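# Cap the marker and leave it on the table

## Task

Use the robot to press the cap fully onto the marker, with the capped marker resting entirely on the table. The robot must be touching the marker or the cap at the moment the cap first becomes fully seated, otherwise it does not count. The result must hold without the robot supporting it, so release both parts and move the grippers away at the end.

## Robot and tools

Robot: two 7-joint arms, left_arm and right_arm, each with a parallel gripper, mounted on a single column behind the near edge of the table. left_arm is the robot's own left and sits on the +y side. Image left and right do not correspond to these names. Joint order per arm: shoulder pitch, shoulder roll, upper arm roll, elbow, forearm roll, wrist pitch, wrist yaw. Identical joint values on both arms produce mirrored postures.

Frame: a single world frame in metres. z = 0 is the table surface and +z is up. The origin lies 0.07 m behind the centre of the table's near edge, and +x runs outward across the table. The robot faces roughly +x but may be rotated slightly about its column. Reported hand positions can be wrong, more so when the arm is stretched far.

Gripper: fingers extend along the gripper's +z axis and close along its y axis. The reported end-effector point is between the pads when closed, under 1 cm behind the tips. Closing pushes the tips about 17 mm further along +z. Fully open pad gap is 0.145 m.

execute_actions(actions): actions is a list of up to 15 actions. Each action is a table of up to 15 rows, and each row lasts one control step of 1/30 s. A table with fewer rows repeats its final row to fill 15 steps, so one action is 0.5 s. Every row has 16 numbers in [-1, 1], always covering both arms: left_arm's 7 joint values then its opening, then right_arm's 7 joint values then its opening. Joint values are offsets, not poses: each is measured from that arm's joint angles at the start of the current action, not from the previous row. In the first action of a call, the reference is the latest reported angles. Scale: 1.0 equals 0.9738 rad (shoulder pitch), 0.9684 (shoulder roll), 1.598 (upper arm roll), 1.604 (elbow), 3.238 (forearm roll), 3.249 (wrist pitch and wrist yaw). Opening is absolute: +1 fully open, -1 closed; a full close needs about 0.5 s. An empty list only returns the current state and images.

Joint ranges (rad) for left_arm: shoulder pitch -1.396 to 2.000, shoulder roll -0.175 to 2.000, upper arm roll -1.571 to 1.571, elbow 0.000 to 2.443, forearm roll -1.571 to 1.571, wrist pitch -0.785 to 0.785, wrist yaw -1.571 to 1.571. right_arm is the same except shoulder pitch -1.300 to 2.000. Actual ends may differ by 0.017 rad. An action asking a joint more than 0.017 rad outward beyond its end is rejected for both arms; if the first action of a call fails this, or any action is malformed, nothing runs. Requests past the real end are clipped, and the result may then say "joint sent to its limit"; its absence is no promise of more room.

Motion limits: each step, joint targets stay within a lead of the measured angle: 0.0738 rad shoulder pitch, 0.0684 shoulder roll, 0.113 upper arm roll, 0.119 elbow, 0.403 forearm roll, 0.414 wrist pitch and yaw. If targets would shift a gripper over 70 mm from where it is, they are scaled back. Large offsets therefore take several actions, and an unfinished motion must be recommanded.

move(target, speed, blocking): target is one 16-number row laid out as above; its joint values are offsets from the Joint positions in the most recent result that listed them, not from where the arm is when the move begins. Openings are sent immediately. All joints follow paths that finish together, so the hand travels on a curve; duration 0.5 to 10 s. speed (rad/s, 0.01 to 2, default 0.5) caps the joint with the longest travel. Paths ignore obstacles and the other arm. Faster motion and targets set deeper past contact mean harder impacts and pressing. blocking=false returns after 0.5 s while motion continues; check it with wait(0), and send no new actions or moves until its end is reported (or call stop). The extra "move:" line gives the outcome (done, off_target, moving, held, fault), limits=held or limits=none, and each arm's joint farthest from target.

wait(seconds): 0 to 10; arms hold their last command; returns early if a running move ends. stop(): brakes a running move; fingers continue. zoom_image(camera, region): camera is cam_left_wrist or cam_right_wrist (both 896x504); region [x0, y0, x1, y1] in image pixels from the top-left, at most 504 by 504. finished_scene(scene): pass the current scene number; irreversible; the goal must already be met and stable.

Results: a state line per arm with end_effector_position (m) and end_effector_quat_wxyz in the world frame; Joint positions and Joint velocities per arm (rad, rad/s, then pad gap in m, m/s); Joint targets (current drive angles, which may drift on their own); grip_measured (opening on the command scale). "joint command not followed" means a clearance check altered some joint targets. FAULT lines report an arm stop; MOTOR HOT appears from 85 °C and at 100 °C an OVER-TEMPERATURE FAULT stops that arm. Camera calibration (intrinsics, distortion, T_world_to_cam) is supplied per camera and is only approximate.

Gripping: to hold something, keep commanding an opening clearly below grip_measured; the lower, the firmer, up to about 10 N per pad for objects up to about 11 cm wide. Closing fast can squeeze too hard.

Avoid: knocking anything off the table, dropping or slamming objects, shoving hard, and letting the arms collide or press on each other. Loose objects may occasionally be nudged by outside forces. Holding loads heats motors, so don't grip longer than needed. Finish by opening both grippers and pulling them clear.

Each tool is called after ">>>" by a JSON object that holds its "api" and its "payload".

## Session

>>> {"api": "execute_actions", "payload": {"actions": []}}

Scene clock: 0.00 s.
left_arm: end_effector_position=(+0.0953, +0.2250, +0.1777) grip_measured=+1.00 end_effector_quat_wxyz=(+0.162, +0.808, -0.413, +0.389) | right_arm: end_effector_position=(+0.1333, -0.0622, +0.1942) grip_measured=+1.00 end_effector_quat_wxyz=(-0.173, +0.087, +0.642, +0.742)
Joint positions: left_arm=[ 0.382  1.765 -1.446  2.046  0.695 -0.372  0.256  0.145] | right_arm=[ 0.328  1.14  -1.484  1.649 -1.123 -0.644 -1.069  0.145]
Joint velocities: left_arm=[-0.033 -0.033 -0.017  0.007  0.066 -0.022  0.066 -0.   ] | right_arm=[ 0.011 -0.055 -0.007 -0.012  0.007 -0.037 -0.007  0.   ]
Joint targets: left_arm=[0.382 1.765 -1.446 2.046 0.695 -0.372 0.256] | right_arm=[0.328 1.140 -1.484 1.649 -1.123 -0.644 -1.069]
camera_calibration (this result's frames):
cam_left_wrist: T_world_to_cam=[[-0.928381, -0.356836, 0.103814, 0.150603], [-0.345331, 0.725119, -0.595776, -0.0160212], [0.137316, -0.588957, -0.796413, 0.32018], [0, 0, 0, 1]] pos_world=[0.0903181, 0.25393, 0.229816]
cam_right_wrist: T_world_to_cam=[[0.30796, 0.284177, 0.907967, -0.187794], [0.951388, -0.0966433, -0.29244, -0.0670229], [0.00464421, 0.953889, -0.300125, 0.174129], [0, 0, 0, 1]] pos_world=[0.120789, -0.119211, 0.203171]

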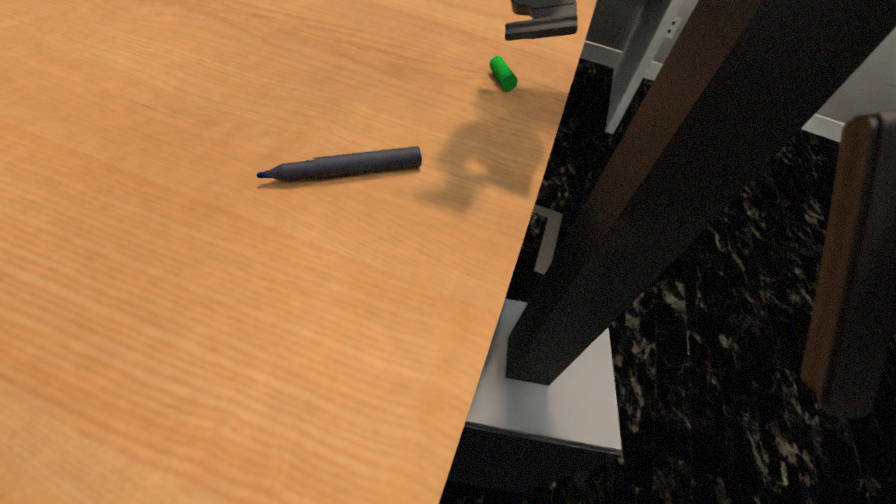

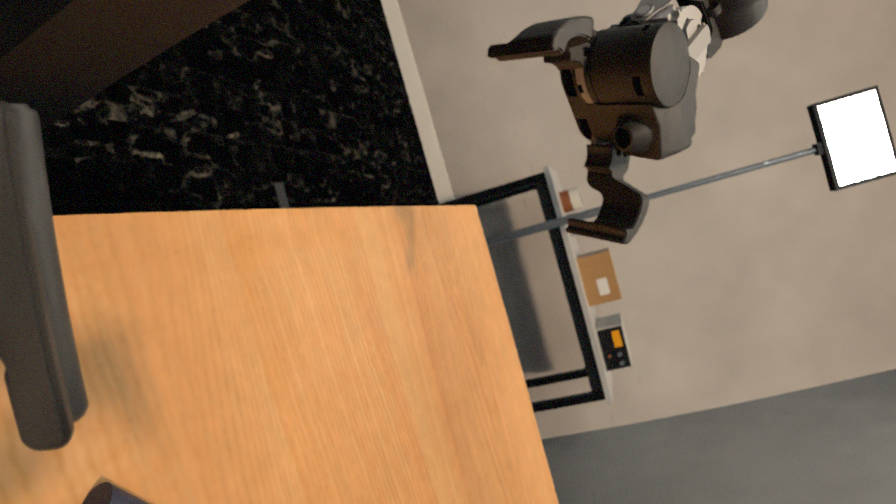

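>>> {"api": "zoom_image", "payload": {"camera": "cam_left_wrist", "region": [460, 40, 550, 110]}}

>>> {"api": "zoom_image", "payload": {"camera": "cam_left_wrist", "region": [240, 120, 440, 210]}}

Region (460, 40, 550, 110) of cam_left_wrist's 896x504 image, scaled by 5.600, with more detail than that image has.

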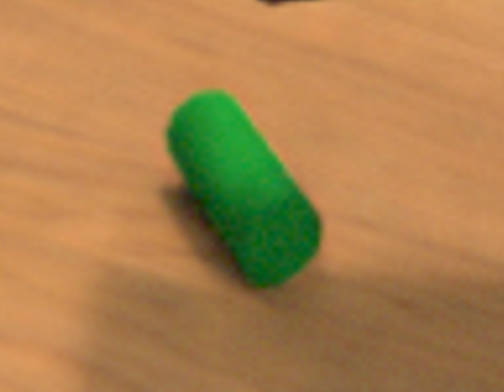

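Region (240, 120, 440, 210) of cam_left_wrist's 896x504 image, scaled by 2.520, with more detail than that image has; it fills the top 227 rows of this view, and the rest is white.

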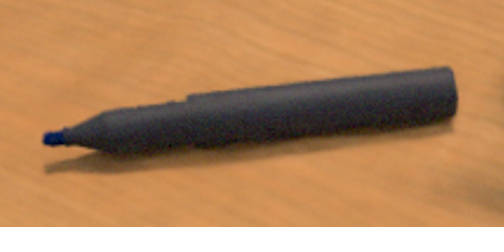

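>>> {"api": "move", "payload": {"target": [0.12,-0.95,0.08,-0.22,-0.29,0.058,0.205,-0.2,-0.38,-0.6,0.6,0.087,0.445,0.217,-0.08,-0.2], "speed": 1.4}}

Scene clock: 31.87 s.
left_arm: end_effector_position=(+0.1144, +0.1018, +0.0694) grip_measured=-0.20 end_effector_quat_wxyz=(-0.211, -0.438, +0.846, -0.220) | right_arm: end_effector_position=(+0.3327, -0.2045, +0.2295) grip_measured=-0.20 end_effector_quat_wxyz=(+0.272, +0.664, -0.116, +0.687)
Joint positions: left_arm=[ 0.497  0.845 -1.322  1.697 -0.242 -0.187  0.916  0.061] | right_arm=[-0.04   0.561 -0.53   1.785  0.316  0.058 -1.323  0.061]
Joint velocities: left_arm=[ 0.055 -0.011 -0.002  0.002  0.007 -0.022  0.007 -0.   ] | right_arm=[ 0.033 -0.121  0.027 -0.012  0.007  0.022  0.037 -0.   ]
Joint targets: left_arm=[0.499 0.845 -1.318 1.694 -0.244 -0.183 0.922] | right_arm=[-0.042 0.560 -0.526 1.789 0.317 0.061 -1.329]
move: done; limits=none; left_arm: farthest joint: the wrist yaw, 0.006 radians from its target (0.666 radians at the start); right_arm: farthest joint: the wrist yaw, 0.006 radians from its target (0.260 radians at the start)
camera_calibration (this result's frames):
cam_left_wrist: T_world_to_cam=[[-0.705771, 0.706732, 0.0491668, 0.00561366], [0.653865, 0.676543, -0.338746, -0.111809], [-0.272666, -0.206929, -0.939592, 0.176664], [0, 0, 0, 1]] pos_world=[0.12524, 0.108233, 0.127842]
cam_right_wrist: T_world_to_cam=[[-0.147742, -0.965268, 0.215477, -0.185827], [-0.272829, -0.169638, -0.946989, 0.28241], [0.950651, -0.198699, -0.23829, -0.245066], [0, 0, 0, 1]] pos_world=[0.282567, -0.18016, 0.249084]

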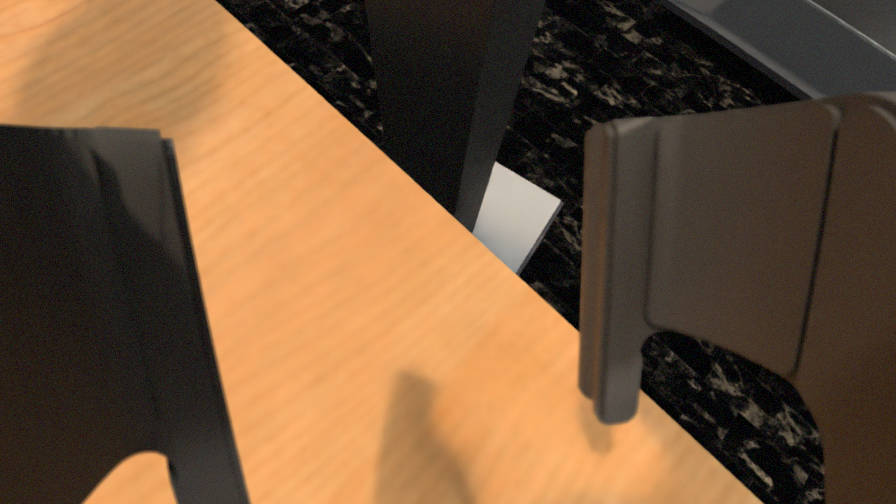

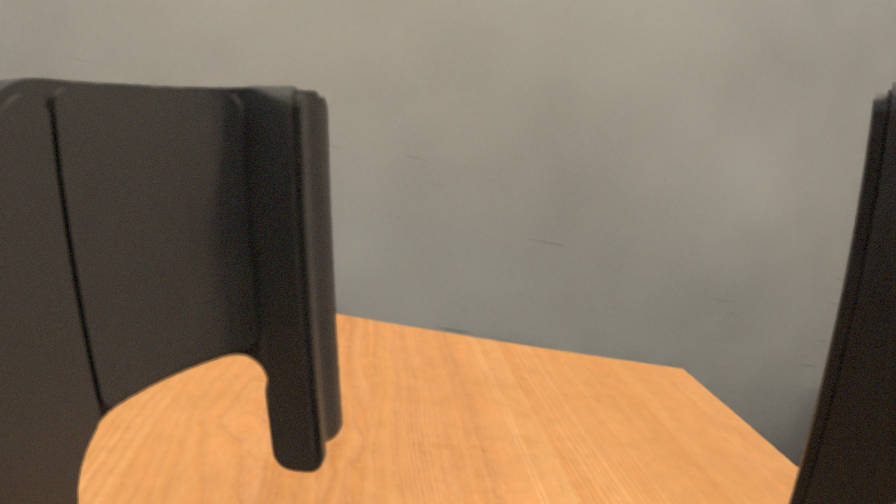

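>>> {"api": "execute_actions", "payload": {"actions": []}}

Scene clock: 37.50 s.
left_arm: end_effector_position=(+0.1144, +0.1019, +0.0693) grip_measured=-0.20 end_effector_quat_wxyz=(-0.211, -0.438, +0.846, -0.220) | right_arm: end_effector_position=(+0.3327, -0.2045, +0.2295) grip_measured=-0.20 end_effector_quat_wxyz=(+0.272, +0.664, -0.116, +0.687)
Joint positions: left_arm=[ 0.497  0.845 -1.322  1.697 -0.242 -0.187  0.916  0.061] | right_arm=[-0.04   0.561 -0.53   1.785  0.316  0.058 -1.323  0.061]
Joint velocities: left_arm=[-0.011 -0.033  0.012  0.007 -0.037  0.051  0.022  0.   ] | right_arm=[ 0.011  0.011 -0.002 -0.012 -0.066  0.095 -0.007 -0.   ]
Joint targets: left_arm=[0.499 0.845 -1.318 1.694 -0.244 -0.183 0.922] | right_arm=[-0.042 0.560 -0.526 1.789 0.317 0.061 -1.329]
camera_calibration (this result's frames):
cam_left_wrist: T_world_to_cam=[[-0.705664, 0.706839, 0.0491757, 0.00557621], [0.654059, 0.676517, -0.338424, -0.111896], [-0.27248, -0.20665, -0.939708, 0.176608], [0, 0, 0, 1]] pos_world=[0.125244, 0.108254, 0.127817]
cam_right_wrist: T_world_to_cam=[[-0.147742, -0.965268, 0.215477, -0.185827], [-0.272829, -0.169638, -0.946989, 0.28241], [0.950651, -0.198699, -0.23829, -0.245066], [0, 0, 0, 1]] pos_world=[0.282567, -0.18016, 0.249084]

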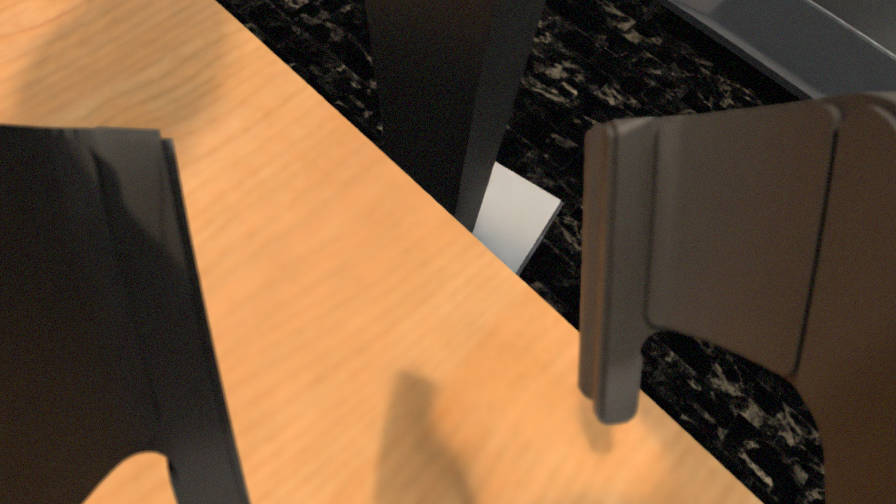

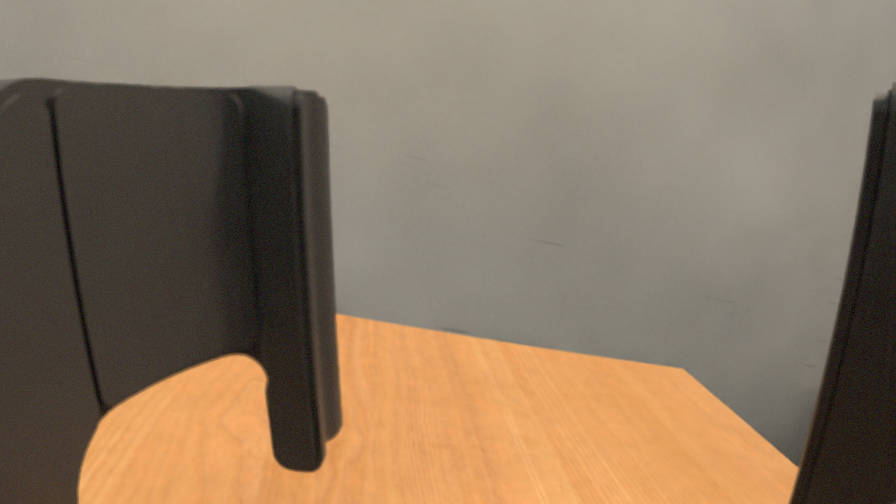

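>>> {"api": "move", "payload": {"target": [0.0565,-0.824,0.0763,-0.2444,-0.2477,0.0514,0.1782,-0.2,-0.3266,-0.5173,0.5194,0.0767,0.3811,0.1853,-0.0699,-0.2], "speed": 1.0}}

Scene clock: 42.20 s.
left_arm: end_effector_position=(+0.2087, +0.0131, +0.0599) grip_measured=-0.20 end_effector_quat_wxyz=(-0.001, -0.316, +0.949, -0.004) | right_arm: end_effector_position=(+0.1675, -0.2183, +0.0612) grip_measured=-0.20 end_effector_quat_wxyz=(+0.069, +0.880, -0.468, +0.046)
Joint positions: left_arm=[ 0.549  0.046 -1.204  1.308 -1.042 -0.023  1.489  0.061] | right_arm=[-0.358  0.061  0.298  1.904  1.549  0.657 -1.544  0.061]
Joint velocities: left_arm=[-0.033  0.033 -0.007 -0.007 -0.022  0.022 -0.051  0.   ] | right_arm=[-0.099 -0.011 -0.007 -0.007  0.037  0.007 -0.051 -0.   ]
Joint targets: left_arm=[0.552 0.047 -1.200 1.305 -1.044 -0.019 1.495] | right_arm=[-0.358 0.060 0.300 1.908 1.550 0.660 -1.550]
move: done; limits=none; left_arm: farthest joint: the wrist yaw, 0.006 radians from its target (0.579 radians at the start); right_arm: farthest joint: the wrist yaw, 0.006 radians from its target (0.227 radians at the start)
camera_calibration (this result's frames):
cam_left_wrist: T_world_to_cam=[[-0.521265, 0.794136, 0.312458, 0.0798803], [0.853279, 0.478974, 0.206152, -0.188324], [0.0140536, 0.374074, -0.927292, 0.10696], [0, 0, 0, 1]] pos_world=[0.200829, -0.0132442, 0.113047]
cam_right_wrist: T_world_to_cam=[[-0.759453, -0.566608, -0.319666, 0.034981], [-0.620571, 0.778426, 0.094574, 0.277145], [0.19525, 0.2702, -0.942799, 0.141124], [0, 0, 0, 1]] pos_world=[0.171, -0.234048, 0.118023]

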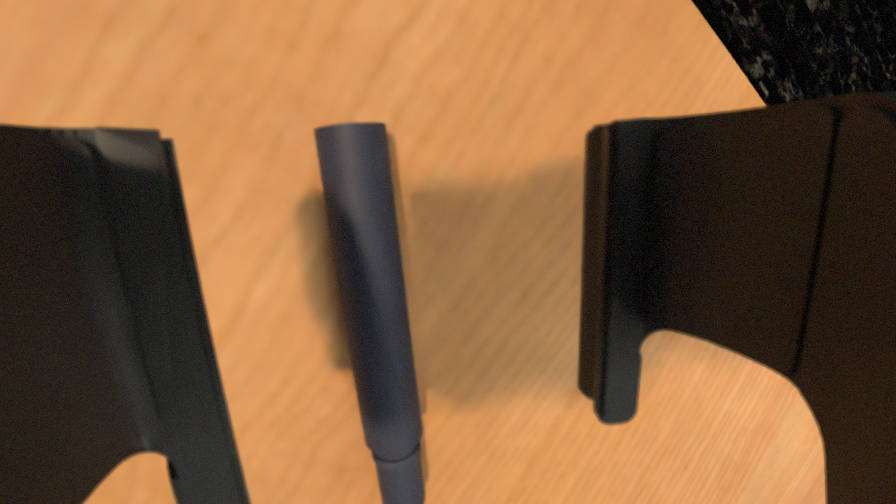

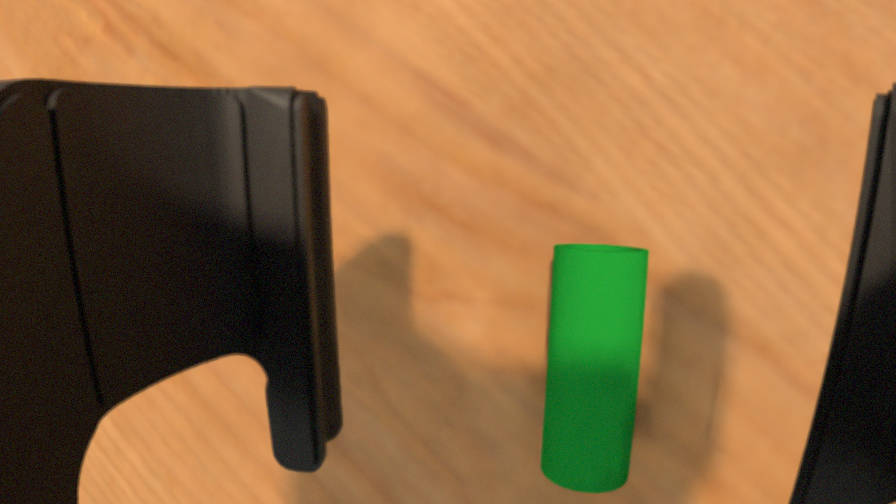

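>>> {"api": "zoom_image", "payload": {"camera": "cam_right_wrist", "region": [480, 210, 720, 504]}}

Region (480, 210, 720, 504) of cam_right_wrist's 896x504 image, scaled by 1.714, with more detail than that image has; it fills the left 411 columns of this view, and the rest is white.

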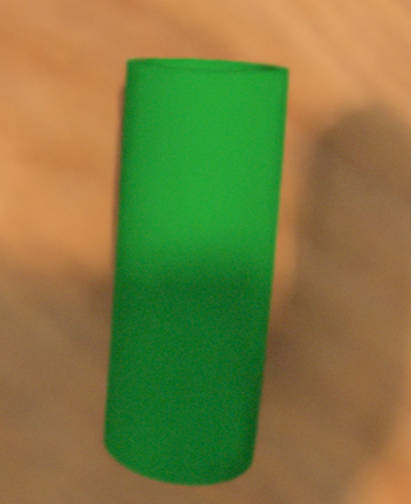

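>>> {"api": "move", "payload": {"target": [-0.0693,-0.1146,0.0025,-0.1608,-0.0327,-0.0117,-0.052,-0.2,-0.0298,0.0093,0.0138,-0.1241,0.0019,0.0206,0.0813,-0.2], "speed": 0.4}}

Scene clock: 60.57 s.
left_arm: end_effector_position=(+0.2043, +0.0004, +0.0158) grip_measured=-0.20 end_effector_quat_wxyz=(-0.001, -0.323, +0.947, +0.003) | right_arm: end_effector_position=(+0.1532, -0.2061, +0.0148) grip_measured=-0.20 end_effector_quat_wxyz=(+0.004, +0.891, -0.455, +0.001)
Joint positions: left_arm=[ 0.482 -0.064 -1.202  1.053 -1.146 -0.058  1.326  0.061] | right_arm=[-0.387  0.068  0.317  1.706  1.554  0.72  -1.286  0.061]
Joint velocities: left_arm=[ 0.033  0.011  0.012  0.022 -0.022 -0.066  0.022  0.   ] | right_arm=[ 0.055 -0.055 -0.002 -0.017 -0.007  0.037 -0.037  0.   ]
Joint targets: left_arm=[0.482 -0.065 -1.200 1.050 -1.148 -0.061 1.320] | right_arm=[-0.387 0.070 0.320 1.705 1.555 0.724 -1.280]
move: done; limits=none; left_arm: farthest joint: the wrist yaw, 0.006 radians from its target (0.169 radians at the start); right_arm: farthest joint: the wrist yaw, 0.006 radians from its target (0.265 radians at the start)
camera_calibration (this result's frames):
cam_left_wrist: T_world_to_cam=[[-0.530099, 0.783632, 0.323907, 0.103107], [0.847919, 0.487505, 0.208259, -0.168338], [0.00529198, 0.385045, -0.922883, 0.0726071], [0, 0, 0, 1]] pos_world=[0.197009, -0.0266891, 0.0686687]
cam_right_wrist: T_world_to_cam=[[-0.748415, -0.536033, -0.390568, 0.0217922], [-0.642301, 0.732563, 0.225389, 0.255115], [0.1653, 0.419547, -0.892556, 0.13149], [0, 0, 0, 1]] pos_world=[0.158435, -0.230373, 0.0683735]

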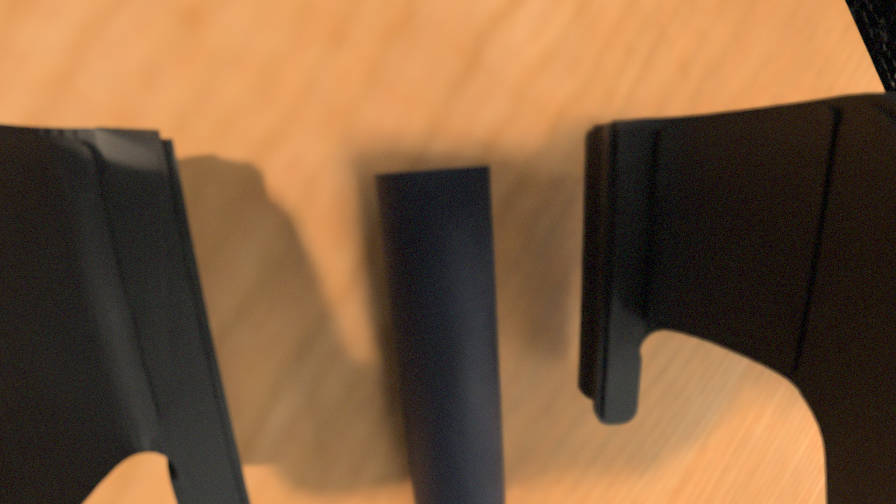

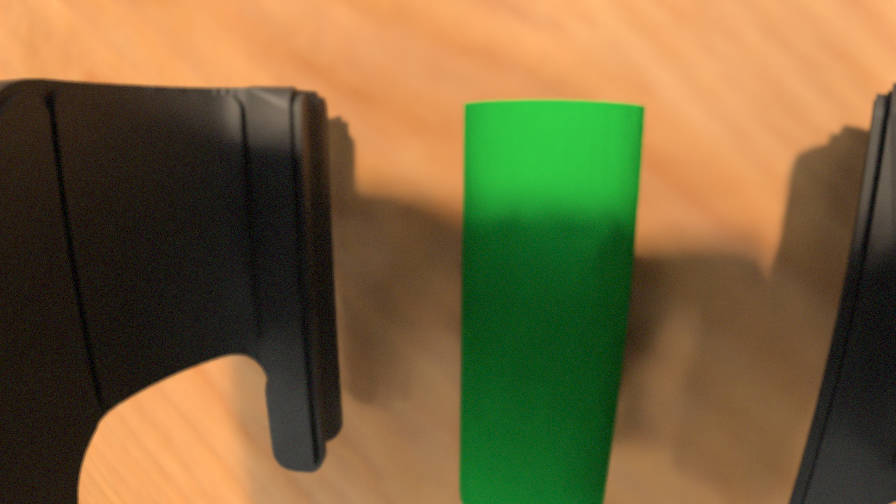

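>>> {"api": "execute_actions", "payload": {"actions": [[[-0.002,-0.003,0,-0.007,-0.001,-0.001,-0.004,-0.25,0.001,0,0,-0.005,0,0,0.004,-0.25],[-0.004,-0.005,0,-0.012,-0.002,-0.002,-0.006,-0.3,0.002,0,0,-0.008,0,0,0.006,-0.3],[-0.005,-0.006,0,-0.015,-0.0025,-0.0025,-0.007,-0.35,0.002,0,0,-0.01,0,0,0.007,-0.35],[-0.005,-0.006,0,-0.015,-0.0025,-0.0025,-0.007,-0.4,0.002,0,0,-0.01,0,0,0.007,-0.4],[-0.005,-0.006,0,-0.015,-0.0025,-0.0025,-0.007,-0.45,0.002,0,0,-0.01,0,0,0.007,-0.45],[-0.005,-0.006,0,-0.015,-0.0025,-0.0025,-0.007,-0.5,0.002,0,0,-0.01,0,0,0.007,-0.5],[-0.005,-0.006,0,-0.015,-0.0025,-0.0025,-0.007,-0.55,0.002,0,0,-0.01,0,0,0.007,-0.55],[-0.005,-0.006,0,-0.015,-0.0025,-0.0025,-0.007,-0.6,0.002,0,0,-0.01,0,0,0.007,-0.6],[-0.005,-0.006,0,-0.015,-0.0025,-0.0025,-0.007,-0.65,0.002,0,0,-0.01,0,0,0.007,-0.65],[-0.005,-0.006,0,-0.015,-0.0025,-0.0025,-0.007,-0.7,0.002,0,0,-0.01,0,0,0.007,-0.7],[-0.005,-0.006,0,-0.015,-0.0025,-0.0025,-0.007,-0.75,0.002,0,0,-0.01,0,0,0.007,-0.75],[-0.005,-0.006,0,-0.015,-0.0025,-0.0025,-0.007,-0.8,0.002,0,0,-0.01,0,0,0.007,-0.8],[-0.005,-0.006,0,-0.015,-0.0025,-0.0025,-0.007,-0.87,0.002,0,0,-0.01,0,0,0.007,-0.87],[-0.005,-0.006,0,-0.015,-0.0025,-0.0025,-0.007,-0.94,0.002,0,0,-0.01,0,0,0.007,-0.94],[-0.005,-0.006,0,-0.015,-0.0025,-0.0025,-0.007,-1,0.002,0,0,-0.01,0,0,0.007,-1]]]}}

>>> {"api": "wait", "payload": {"seconds": 0.3}}

Scene clock: 65.17 s.
left_arm: end_effector_position=(+0.2041, +0.0010, +0.0118) grip_measured=-0.77 end_effector_quat_wxyz=(-0.000, -0.323, +0.946, +0.003) | right_arm: end_effector_position=(+0.1528, -0.2047, +0.0118) grip_measured=-0.75 end_effector_quat_wxyz=(-0.001, +0.890, -0.456, -0.001)
Joint positions: left_arm=[ 0.479 -0.069 -1.202  1.03  -1.153 -0.063  1.309  0.018] | right_arm=[-0.386  0.068  0.317  1.691  1.554  0.72  -1.269  0.019]
Joint velocities: left_arm=[ 0.011  0.011 -0.012 -0.007  0.051  0.066  0.051  0.   ] | right_arm=[ 0.055  0.011 -0.007  0.002 -0.037  0.081  0.022 -0.   ]
Joint targets: left_arm=[0.477 -0.070 -1.202 1.029 -1.154 -0.066 1.303] | right_arm=[-0.386 0.068 0.317 1.690 1.554 0.720 -1.263]
camera_calibration (this result's frames):
cam_left_wrist: T_world_to_cam=[[-0.530435, 0.782999, 0.324886, 0.10392], [0.847708, 0.48747, 0.209196, -0.167648], [0.00542789, 0.386374, -0.922326, 0.0686187], [0, 0, 0, 1]] pos_world=[0.196867, -0.0261578, 0.0645981]
cam_right_wrist: T_world_to_cam=[[-0.749632, -0.529589, -0.396973, 0.0226865], [-0.640491, 0.731623, 0.233448, 0.253918], [0.166803, 0.429258, -0.887645, 0.130034], [0, 0, 0, 1]] pos_world=[0.157949, -0.229576, 0.0651536]

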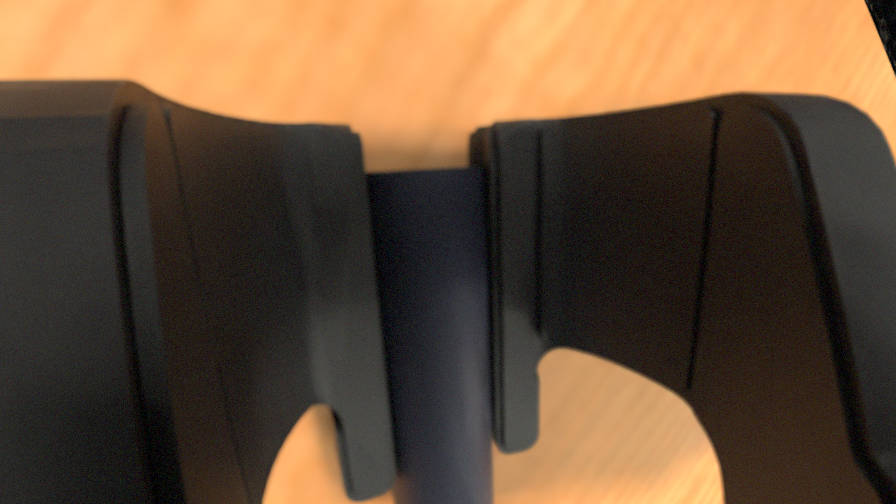

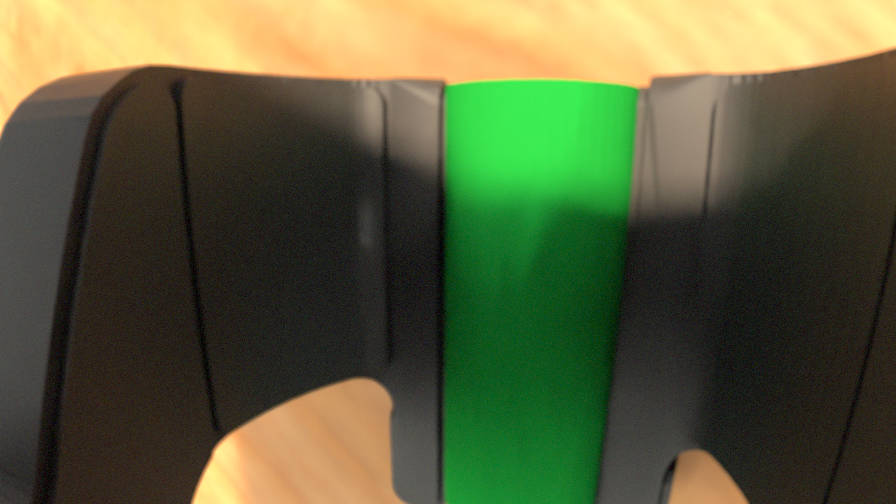

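Scene clock: 65.47 s.
left_arm: end_effector_position=(+0.2041, +0.0010, +0.0118) grip_measured=-0.77 end_effector_quat_wxyz=(-0.000, -0.323, +0.946, +0.003) | right_arm: end_effector_position=(+0.1528, -0.2047, +0.0118) grip_measured=-0.75 end_effector_quat_wxyz=(-0.001, +0.890, -0.456, -0.001)
Joint positions: left_arm=[ 0.479 -0.069 -1.202  1.03  -1.153 -0.063  1.309  0.018] | right_arm=[-0.386  0.068  0.317  1.691  1.554  0.72  -1.269  0.019]
Joint velocities: left_arm=[-0.055 -0.033  0.012  0.012 -0.022  0.007  0.007 -0.   ] | right_arm=[ 0.055 -0.011  0.007 -0.012 -0.022  0.022 -0.022 -0.   ]
Joint targets: left_arm=[0.477 -0.070 -1.202 1.029 -1.154 -0.066 1.303] | right_arm=[-0.386 0.068 0.317 1.690 1.554 0.720 -1.263]
wait: 0.30 s; at rest by 0.17 s
camera_calibration (this result's frames):
cam_left_wrist: T_world_to_cam=[[-0.530435, 0.782999, 0.324886, 0.10392], [0.847708, 0.48747, 0.209196, -0.167648], [0.00542789, 0.386374, -0.922326, 0.0686187], [0, 0, 0, 1]] pos_world=[0.196867, -0.0261578, 0.0645981]
cam_right_wrist: T_world_to_cam=[[-0.749632, -0.529589, -0.396973, 0.0226865], [-0.640491, 0.731623, 0.233448, 0.253918], [0.166803, 0.429258, -0.887645, 0.130034], [0, 0, 0, 1]] pos_world=[0.157949, -0.229576, 0.0651536]

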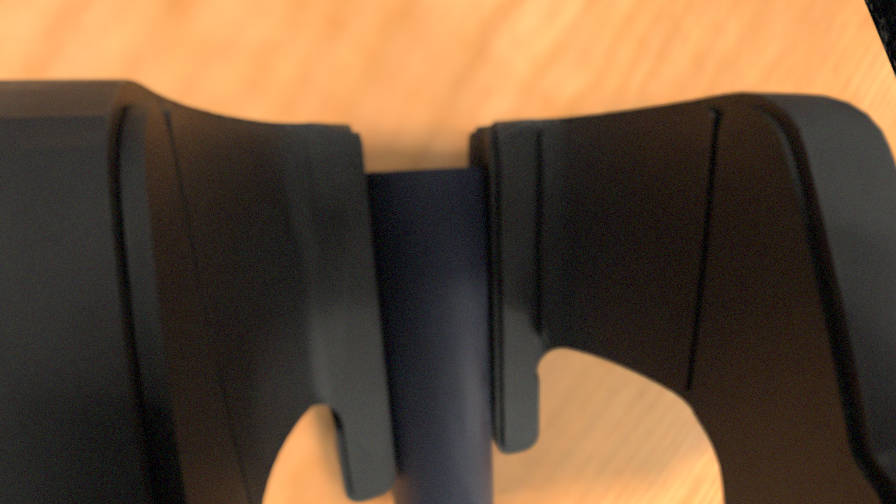

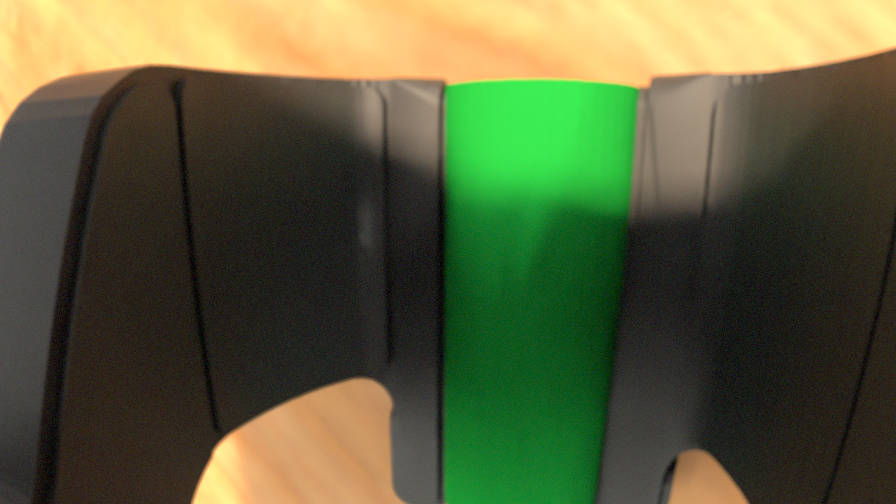

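>>> {"api": "move", "payload": {"target": [0.0575,0.07,0,0.17,0.025,0.023,0.06,-1,-0.036,0.024,0,0.155,0,-0.007,-0.075,-1], "speed": 0.6}}

Scene clock: 76.40 s.
left_arm: end_effector_position=(+0.2063, -0.0028, +0.0636) grip_measured=-0.77 end_effector_quat_wxyz=(+0.003, -0.321, +0.947, -0.011) | right_arm: end_effector_position=(+0.1580, -0.2304, +0.0636) grip_measured=-0.75 end_effector_quat_wxyz=(+0.077, +0.890, -0.446, +0.052)
Joint positions: left_arm=[ 0.535 -0.002 -1.202  1.302 -1.073  0.009  1.498  0.018] | right_arm=[-0.42   0.09   0.317  1.937  1.554  0.701 -1.507  0.019]
Joint velocities: left_arm=[-0.055 -0.077  0.012 -0.032 -0.051 -0.022 -0.037  0.   ] | right_arm=[-0.011  0.011 -0.007 -0.002  0.022 -0.11  -0.022 -0.   ]
Joint targets: left_arm=[0.535 -0.001 -1.202 1.303 -1.072 0.012 1.504] | right_arm=[-0.421 0.091 0.317 1.940 1.553 0.697 -1.513]
move: done; limits=none; left_arm: farthest joint: the wrist yaw, 0.006 radians from its target (0.195 radians at the start); right_arm: farthest joint: the wrist yaw, 0.006 radians from its target (0.244 radians at the start)
camera_calibration (this result's frames):
cam_left_wrist: T_world_to_cam=[[-0.531743, 0.793048, 0.297195, 0.093288], [0.846642, 0.489006, 0.209931, -0.178271], [0.0211551, 0.363247, -0.931453, 0.115084], [0, 0, 0, 1]] pos_world=[0.198102, -0.0286103, 0.116895]
cam_right_wrist: T_world_to_cam=[[-0.730678, -0.609033, -0.308526, 0.00661019], [-0.657608, 0.749277, 0.0783257, 0.280584], [0.183469, 0.26012, -0.947986, 0.148424], [0, 0, 0, 1]] pos_world=[0.162113, -0.244817, 0.120767]

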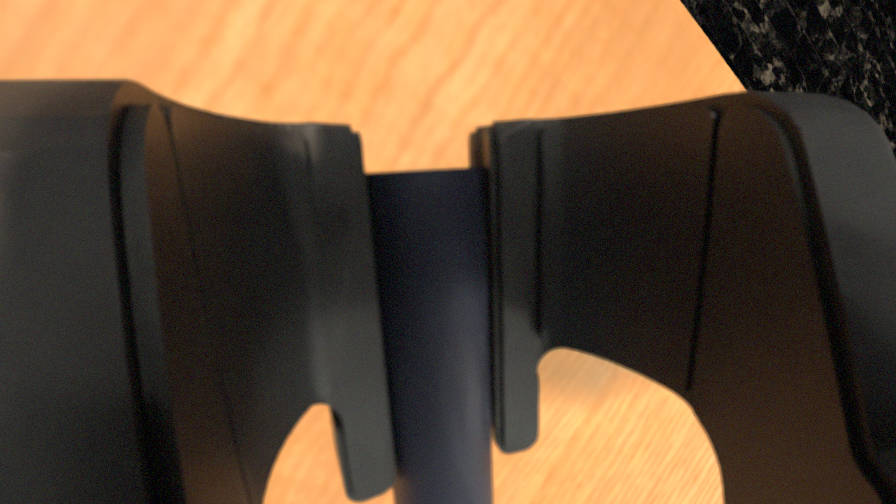

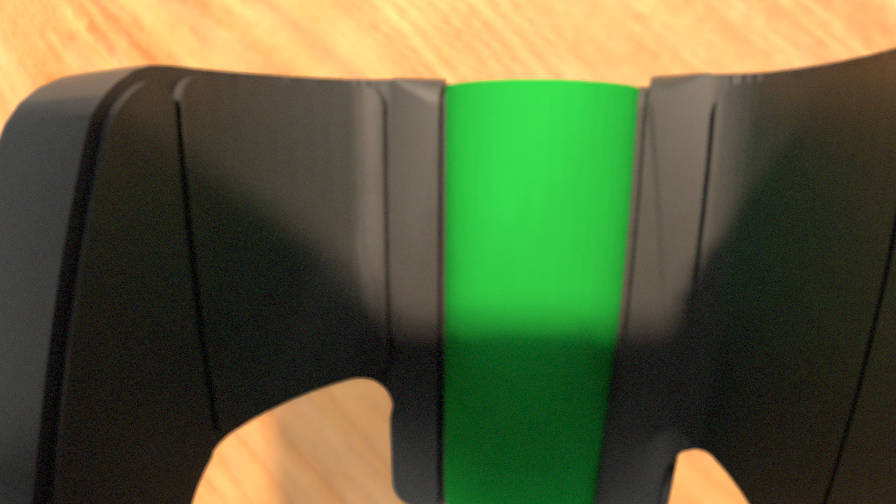

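>>> {"api": "move", "payload": {"target": [-0.2002,-0.1404,0.6458,-0.0991,0.8008,-0.0668,-0.9227,-1,0.3286,0.2169,-0.1984,-0.1166,-0.7634,-0.0437,0.8997,-1], "speed": 1.8}}

Scene clock: 81.83 s.
left_arm: end_effector_position=(+0.2588, +0.1302, +0.0447) grip_measured=-0.77 end_effector_quat_wxyz=(+0.005, +0.638, +0.770, +0.004) | right_arm: end_effector_position=(+0.2444, -0.1171, +0.0787) grip_measured=-0.75 end_effector_quat_wxyz=(-0.088, +0.802, +0.572, +0.145)
Joint positions: left_arm=[ 0.342 -0.136 -0.172  1.146  1.517 -0.205 -1.494  0.018] | right_arm=[-0.104  0.298  0.003  1.752 -0.916  0.562  1.41   0.019]
Joint velocities: left_arm=[-0.055 -0.011  0.002 -0.007  0.022  0.022  0.037 -0.   ] | right_arm=[-0.011  0.011  0.007  0.002  0.007 -0.022 -0.051  0.   ]
Joint targets: left_arm=[0.340 -0.138 -0.170 1.143 1.519 -0.208 -1.500] | right_arm=[-0.101 0.300 0.000 1.750 -0.918 0.559 1.416]
move: done; limits=none; left_arm: farthest joint: the wrist yaw, 0.006 radians from its target (2.998 radians at the start); right_arm: farthest joint: the wrist yaw, 0.006 radians from its target (2.923 radians at the start)
camera_calibration (this result's frames):
cam_left_wrist: T_world_to_cam=[[0.936475, 0.118612, 0.33007, -0.272343], [0.0500138, -0.976624, 0.209055, 0.113238], [0.347151, -0.179266, -0.920516, 0.0339027], [0, 0, 0, 1]] pos_world=[0.237609, 0.148971, 0.0974273]
cam_right_wrist: T_world_to_cam=[[0.916532, -0.187154, -0.353471, -0.206209], [-0.236673, -0.96621, -0.102097, -0.0381962], [-0.32242, 0.177232, -0.929857, 0.229924], [0, 0, 0, 1]] pos_world=[0.254089, -0.116248, 0.137008]

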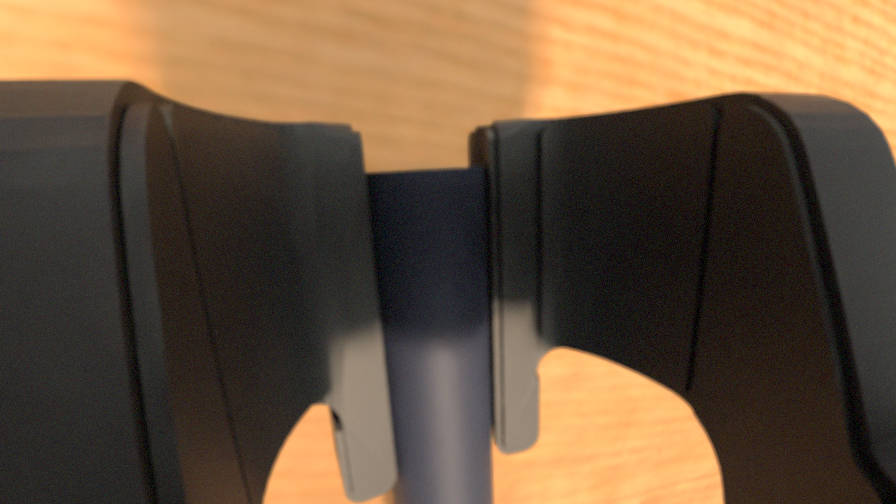

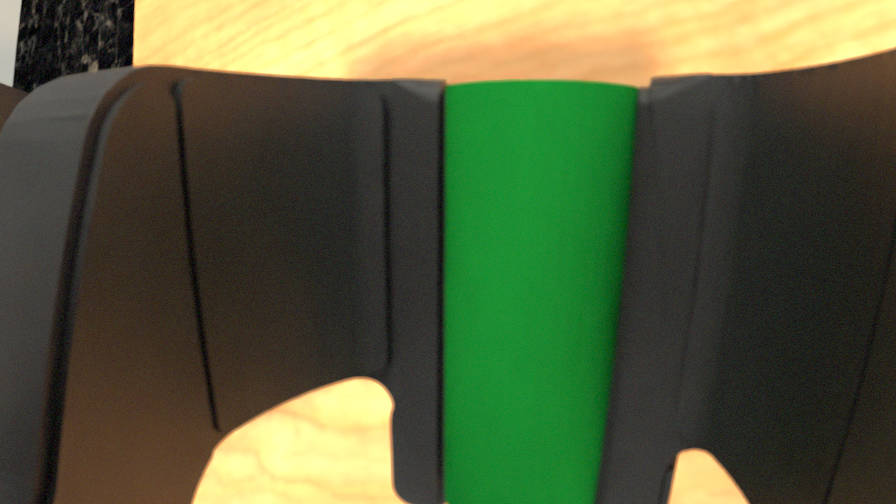

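>>> {"api": "move", "payload": {"target": [0.0133,-0.0072,0.0138,-0.0985,0.0056,0,0.046,-1,0.6007,-0.0754,-0.5025,-0.4158,0.0012,-0.0095,-0.037,-1], "speed": 0.8}}

Scene clock: 85.33 s.
left_arm: end_effector_position=(+0.2562, +0.1306, +0.0148) grip_measured=-0.77 end_effector_quat_wxyz=(+0.003, +0.635, +0.773, +0.003) | right_arm: end_effector_position=(+0.2807, -0.0374, +0.0212) grip_measured=-0.75 end_effector_quat_wxyz=(-0.006, +0.634, +0.774, -0.003)
Joint positions: left_arm=[ 0.352 -0.142 -0.153  0.992  1.534 -0.205 -1.35   0.018] | right_arm=[ 0.479  0.226 -0.797  1.088 -0.913  0.535  1.296  0.019]
Joint velocities: left_arm=[-0.055 -0.055 -0.012 -0.007  0.007 -0.022  0.007 -0.   ] | right_arm=[-0.055  0.033  0.002  0.017 -0.007 -0.007 -0.007  0.   ]
Joint targets: left_arm=[0.355 -0.143 -0.150 0.989 1.535 -0.205 -1.344] | right_arm=[0.481 0.225 -0.800 1.086 -0.913 0.532 1.290]
move: done; limits=none; left_arm: farthest joint: the wrist yaw, 0.006 radians from its target (0.149 radians at the start); right_arm: farthest joint: the wrist yaw, 0.006 radians from its target (0.121 radians at the start)
camera_calibration (this result's frames):
cam_left_wrist: T_world_to_cam=[[0.936841, 0.124776, 0.326742, -0.260877], [0.0578931, -0.976634, 0.206964, 0.117995], [0.344931, -0.174977, -0.922174, 0.00733798], [0, 0, 0, 1]] pos_world=[0.235038, 0.149073, 0.0675855]
cam_right_wrist: T_world_to_cam=[[0.895797, 0.174814, -0.408641, -0.224322], [0.284461, -0.931934, 0.224901, -0.11045], [-0.341511, -0.317708, -0.884552, 0.159882], [0, 0, 0, 1]] pos_world=[0.286967, -0.0129217, 0.0745967]

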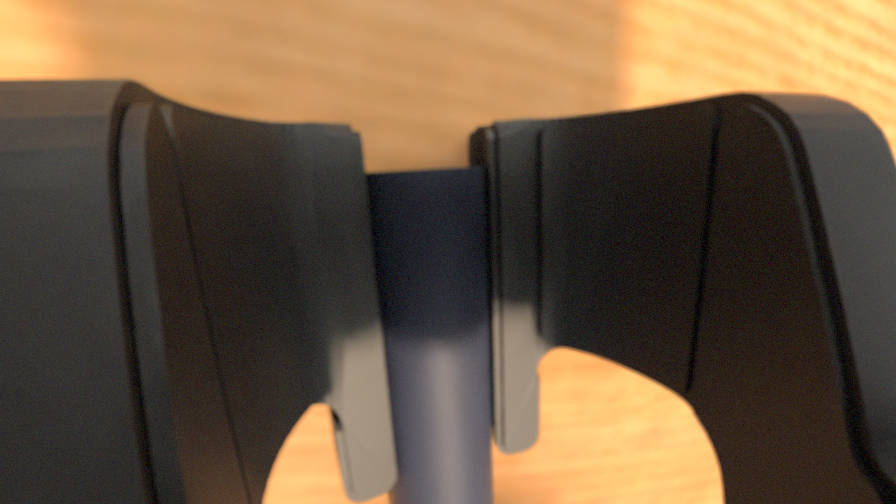

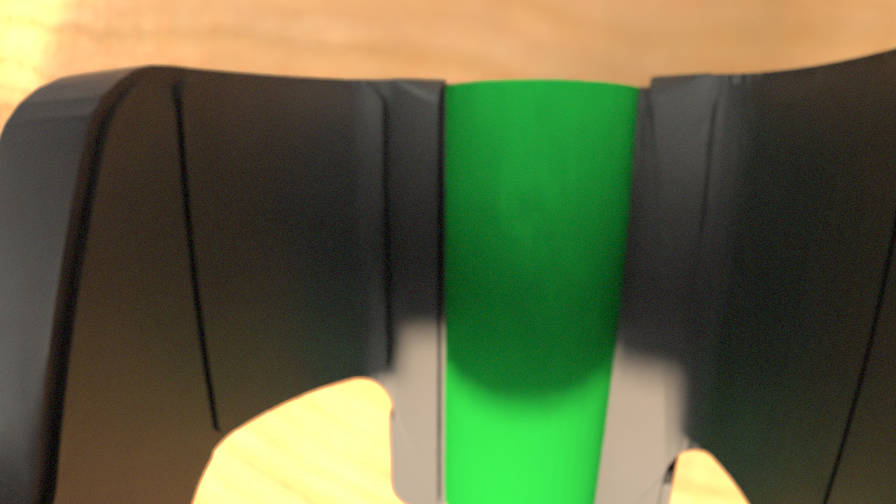

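>>> {"api": "move", "payload": {"target": [0.002,0,0,-0.008,0,0,0.004,-1,0.002,-0.0516,0,-0.0395,-0.0025,0,-0.0135,-1], "speed": 0.15}}

Scene clock: 87.80 s.
left_arm: end_effector_position=(+0.2558, +0.1307, +0.0137) grip_measured=-0.77 end_effector_quat_wxyz=(+0.001, +0.635, +0.772, +0.003) | right_arm: end_effector_position=(+0.2776, -0.0266, +0.0129) grip_measured=-0.75 end_effector_quat_wxyz=(-0.008, +0.635, +0.773, -0.002)
Joint positions: left_arm=[ 0.353 -0.142 -0.153  0.985  1.534 -0.205 -1.347  0.018] | right_arm=[ 0.479  0.175 -0.797  1.027 -0.92   0.535  1.257  0.019]
Joint velocities: left_arm=[ 0.077  0.033 -0.007 -0.017 -0.007 -0.022  0.037  0.   ] | right_arm=[-0.055  0.033 -0.002  0.002 -0.037  0.022  0.022 -0.   ]
Joint targets: left_arm=[0.354 -0.142 -0.153 0.980 1.534 -0.205 -1.337] | right_arm=[0.481 0.176 -0.797 1.024 -0.921 0.535 1.252]
move: done; limits=none; left_arm: farthest joint: the wrist yaw, 0.010 radians from its target (0.013 radians at the start); right_arm: farthest joint: the wrist yaw, 0.005 radians from its target (0.043 radians at the start)
camera_calibration (this result's frames):
cam_left_wrist: T_world_to_cam=[[0.937675, 0.123983, 0.324644, -0.260211], [0.0578484, -0.976845, 0.205978, 0.118385], [0.342664, -0.17436, -0.923136, 0.0069683], [0, 0, 0, 1]] pos_world=[0.234757, 0.149121, 0.0665237]
cam_right_wrist: T_world_to_cam=[[0.895861, 0.173616, -0.409012, -0.226954], [0.281807, -0.933693, 0.220913, -0.0968498], [-0.343538, -0.31317, -0.885385, 0.155621], [0, 0, 0, 1]] pos_world=[0.284074, -0.00228935, 0.0663525]

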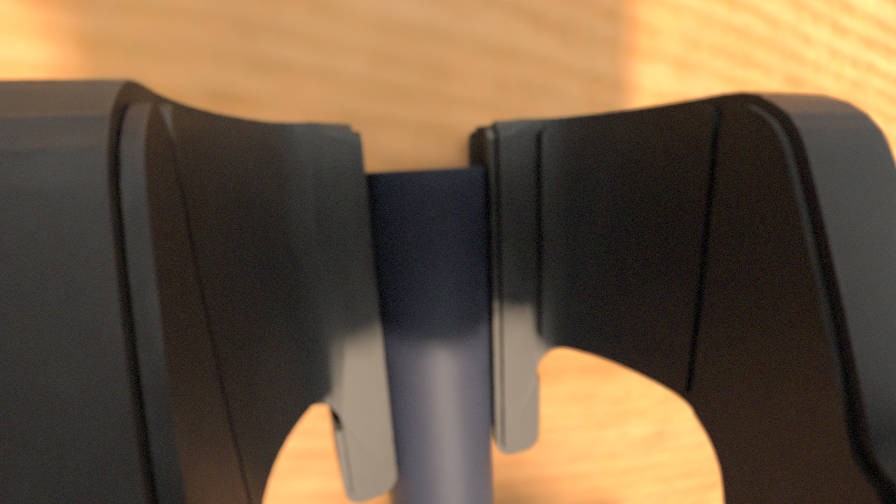

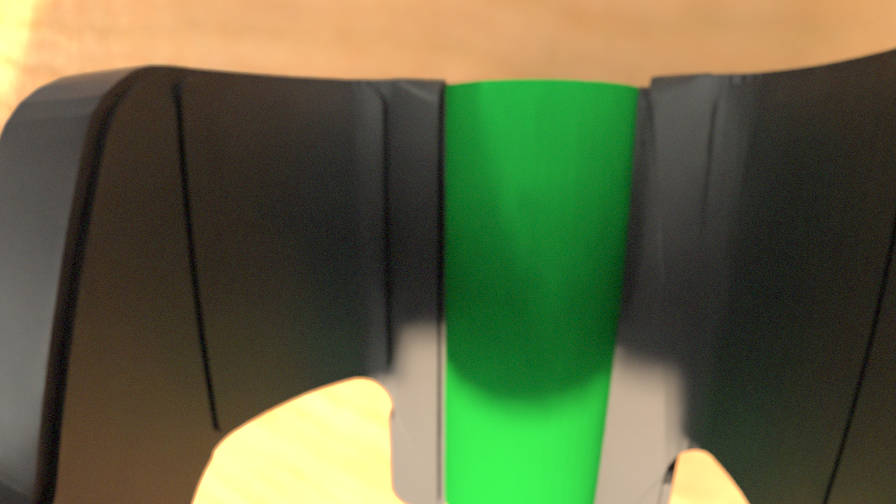

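>>> {"api": "move", "payload": {"target": [0,0,0,-0.002,0,0,0,-1,0.005,-0.0217,0,-0.008,-0.0035,0.003,-0.005,-1], "speed": 0.1}}

Scene clock: 89.60 s.
left_arm: end_effector_position=(+0.2558, +0.1307, +0.0137) grip_measured=-0.77 end_effector_quat_wxyz=(+0.001, +0.635, +0.772, +0.003) | right_arm: end_effector_position=(+0.2772, -0.0201, +0.0124) grip_measured=-0.75 end_effector_quat_wxyz=(-0.006, +0.634, +0.773, +0.002)
Joint positions: left_arm=[ 0.353 -0.142 -0.153  0.985  1.534 -0.205 -1.347  0.018] | right_arm=[ 0.48   0.155 -0.797  1.016 -0.929  0.541  1.247  0.019]
Joint velocities: left_arm=[-0.121 -0.033 -0.012  0.002 -0.051 -0.081  0.051  0.   ] | right_arm=[ 0.077  0.055 -0.012  0.012 -0.051  0.022  0.007  0.   ]
Joint targets: left_arm=[0.353 -0.142 -0.153 0.982 1.534 -0.205 -1.347] | right_arm=[0.484 0.154 -0.797 1.014 -0.931 0.545 1.241]
move: done; limits=none; left_arm: farthest joint: the elbow, 0.004 radians from its target (0.004 radians at the start); right_arm: farthest joint: the wrist yaw, 0.006 radians from its target (0.017 radians at the start)
camera_calibration (this result's frames):
cam_left_wrist: T_world_to_cam=[[0.937675, 0.123983, 0.324644, -0.260211], [0.0578484, -0.976845, 0.205978, 0.118385], [0.342664, -0.17436, -0.923136, 0.0069683], [0, 0, 0, 1]] pos_world=[0.234757, 0.149121, 0.0665237]
cam_right_wrist: T_world_to_cam=[[0.898862, 0.176494, -0.401121, -0.228781], [0.281433, -0.934104, 0.219649, -0.0904865], [-0.335922, -0.310322, -0.889301, 0.155114], [0, 0, 0, 1]] pos_world=[0.283215, 0.00398996, 0.0660495]

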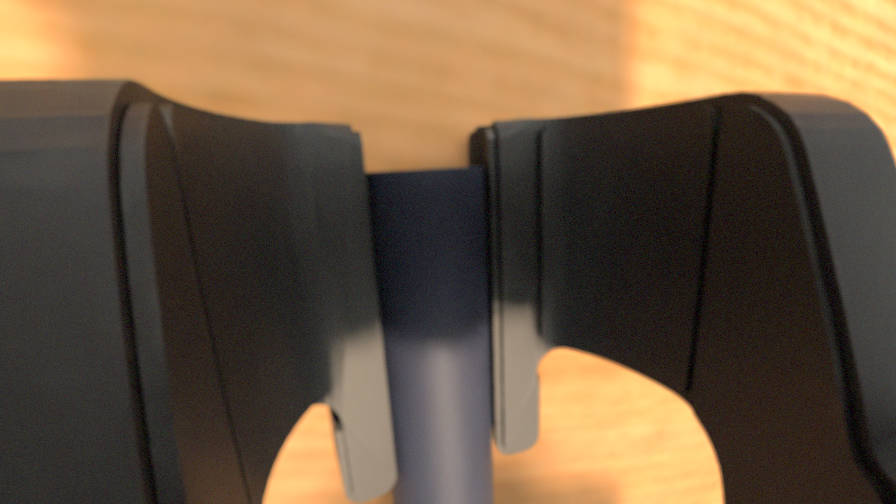

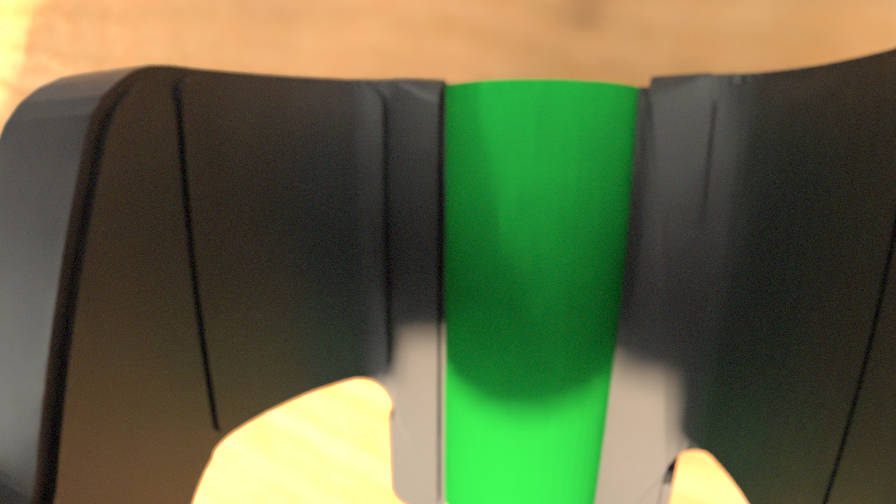

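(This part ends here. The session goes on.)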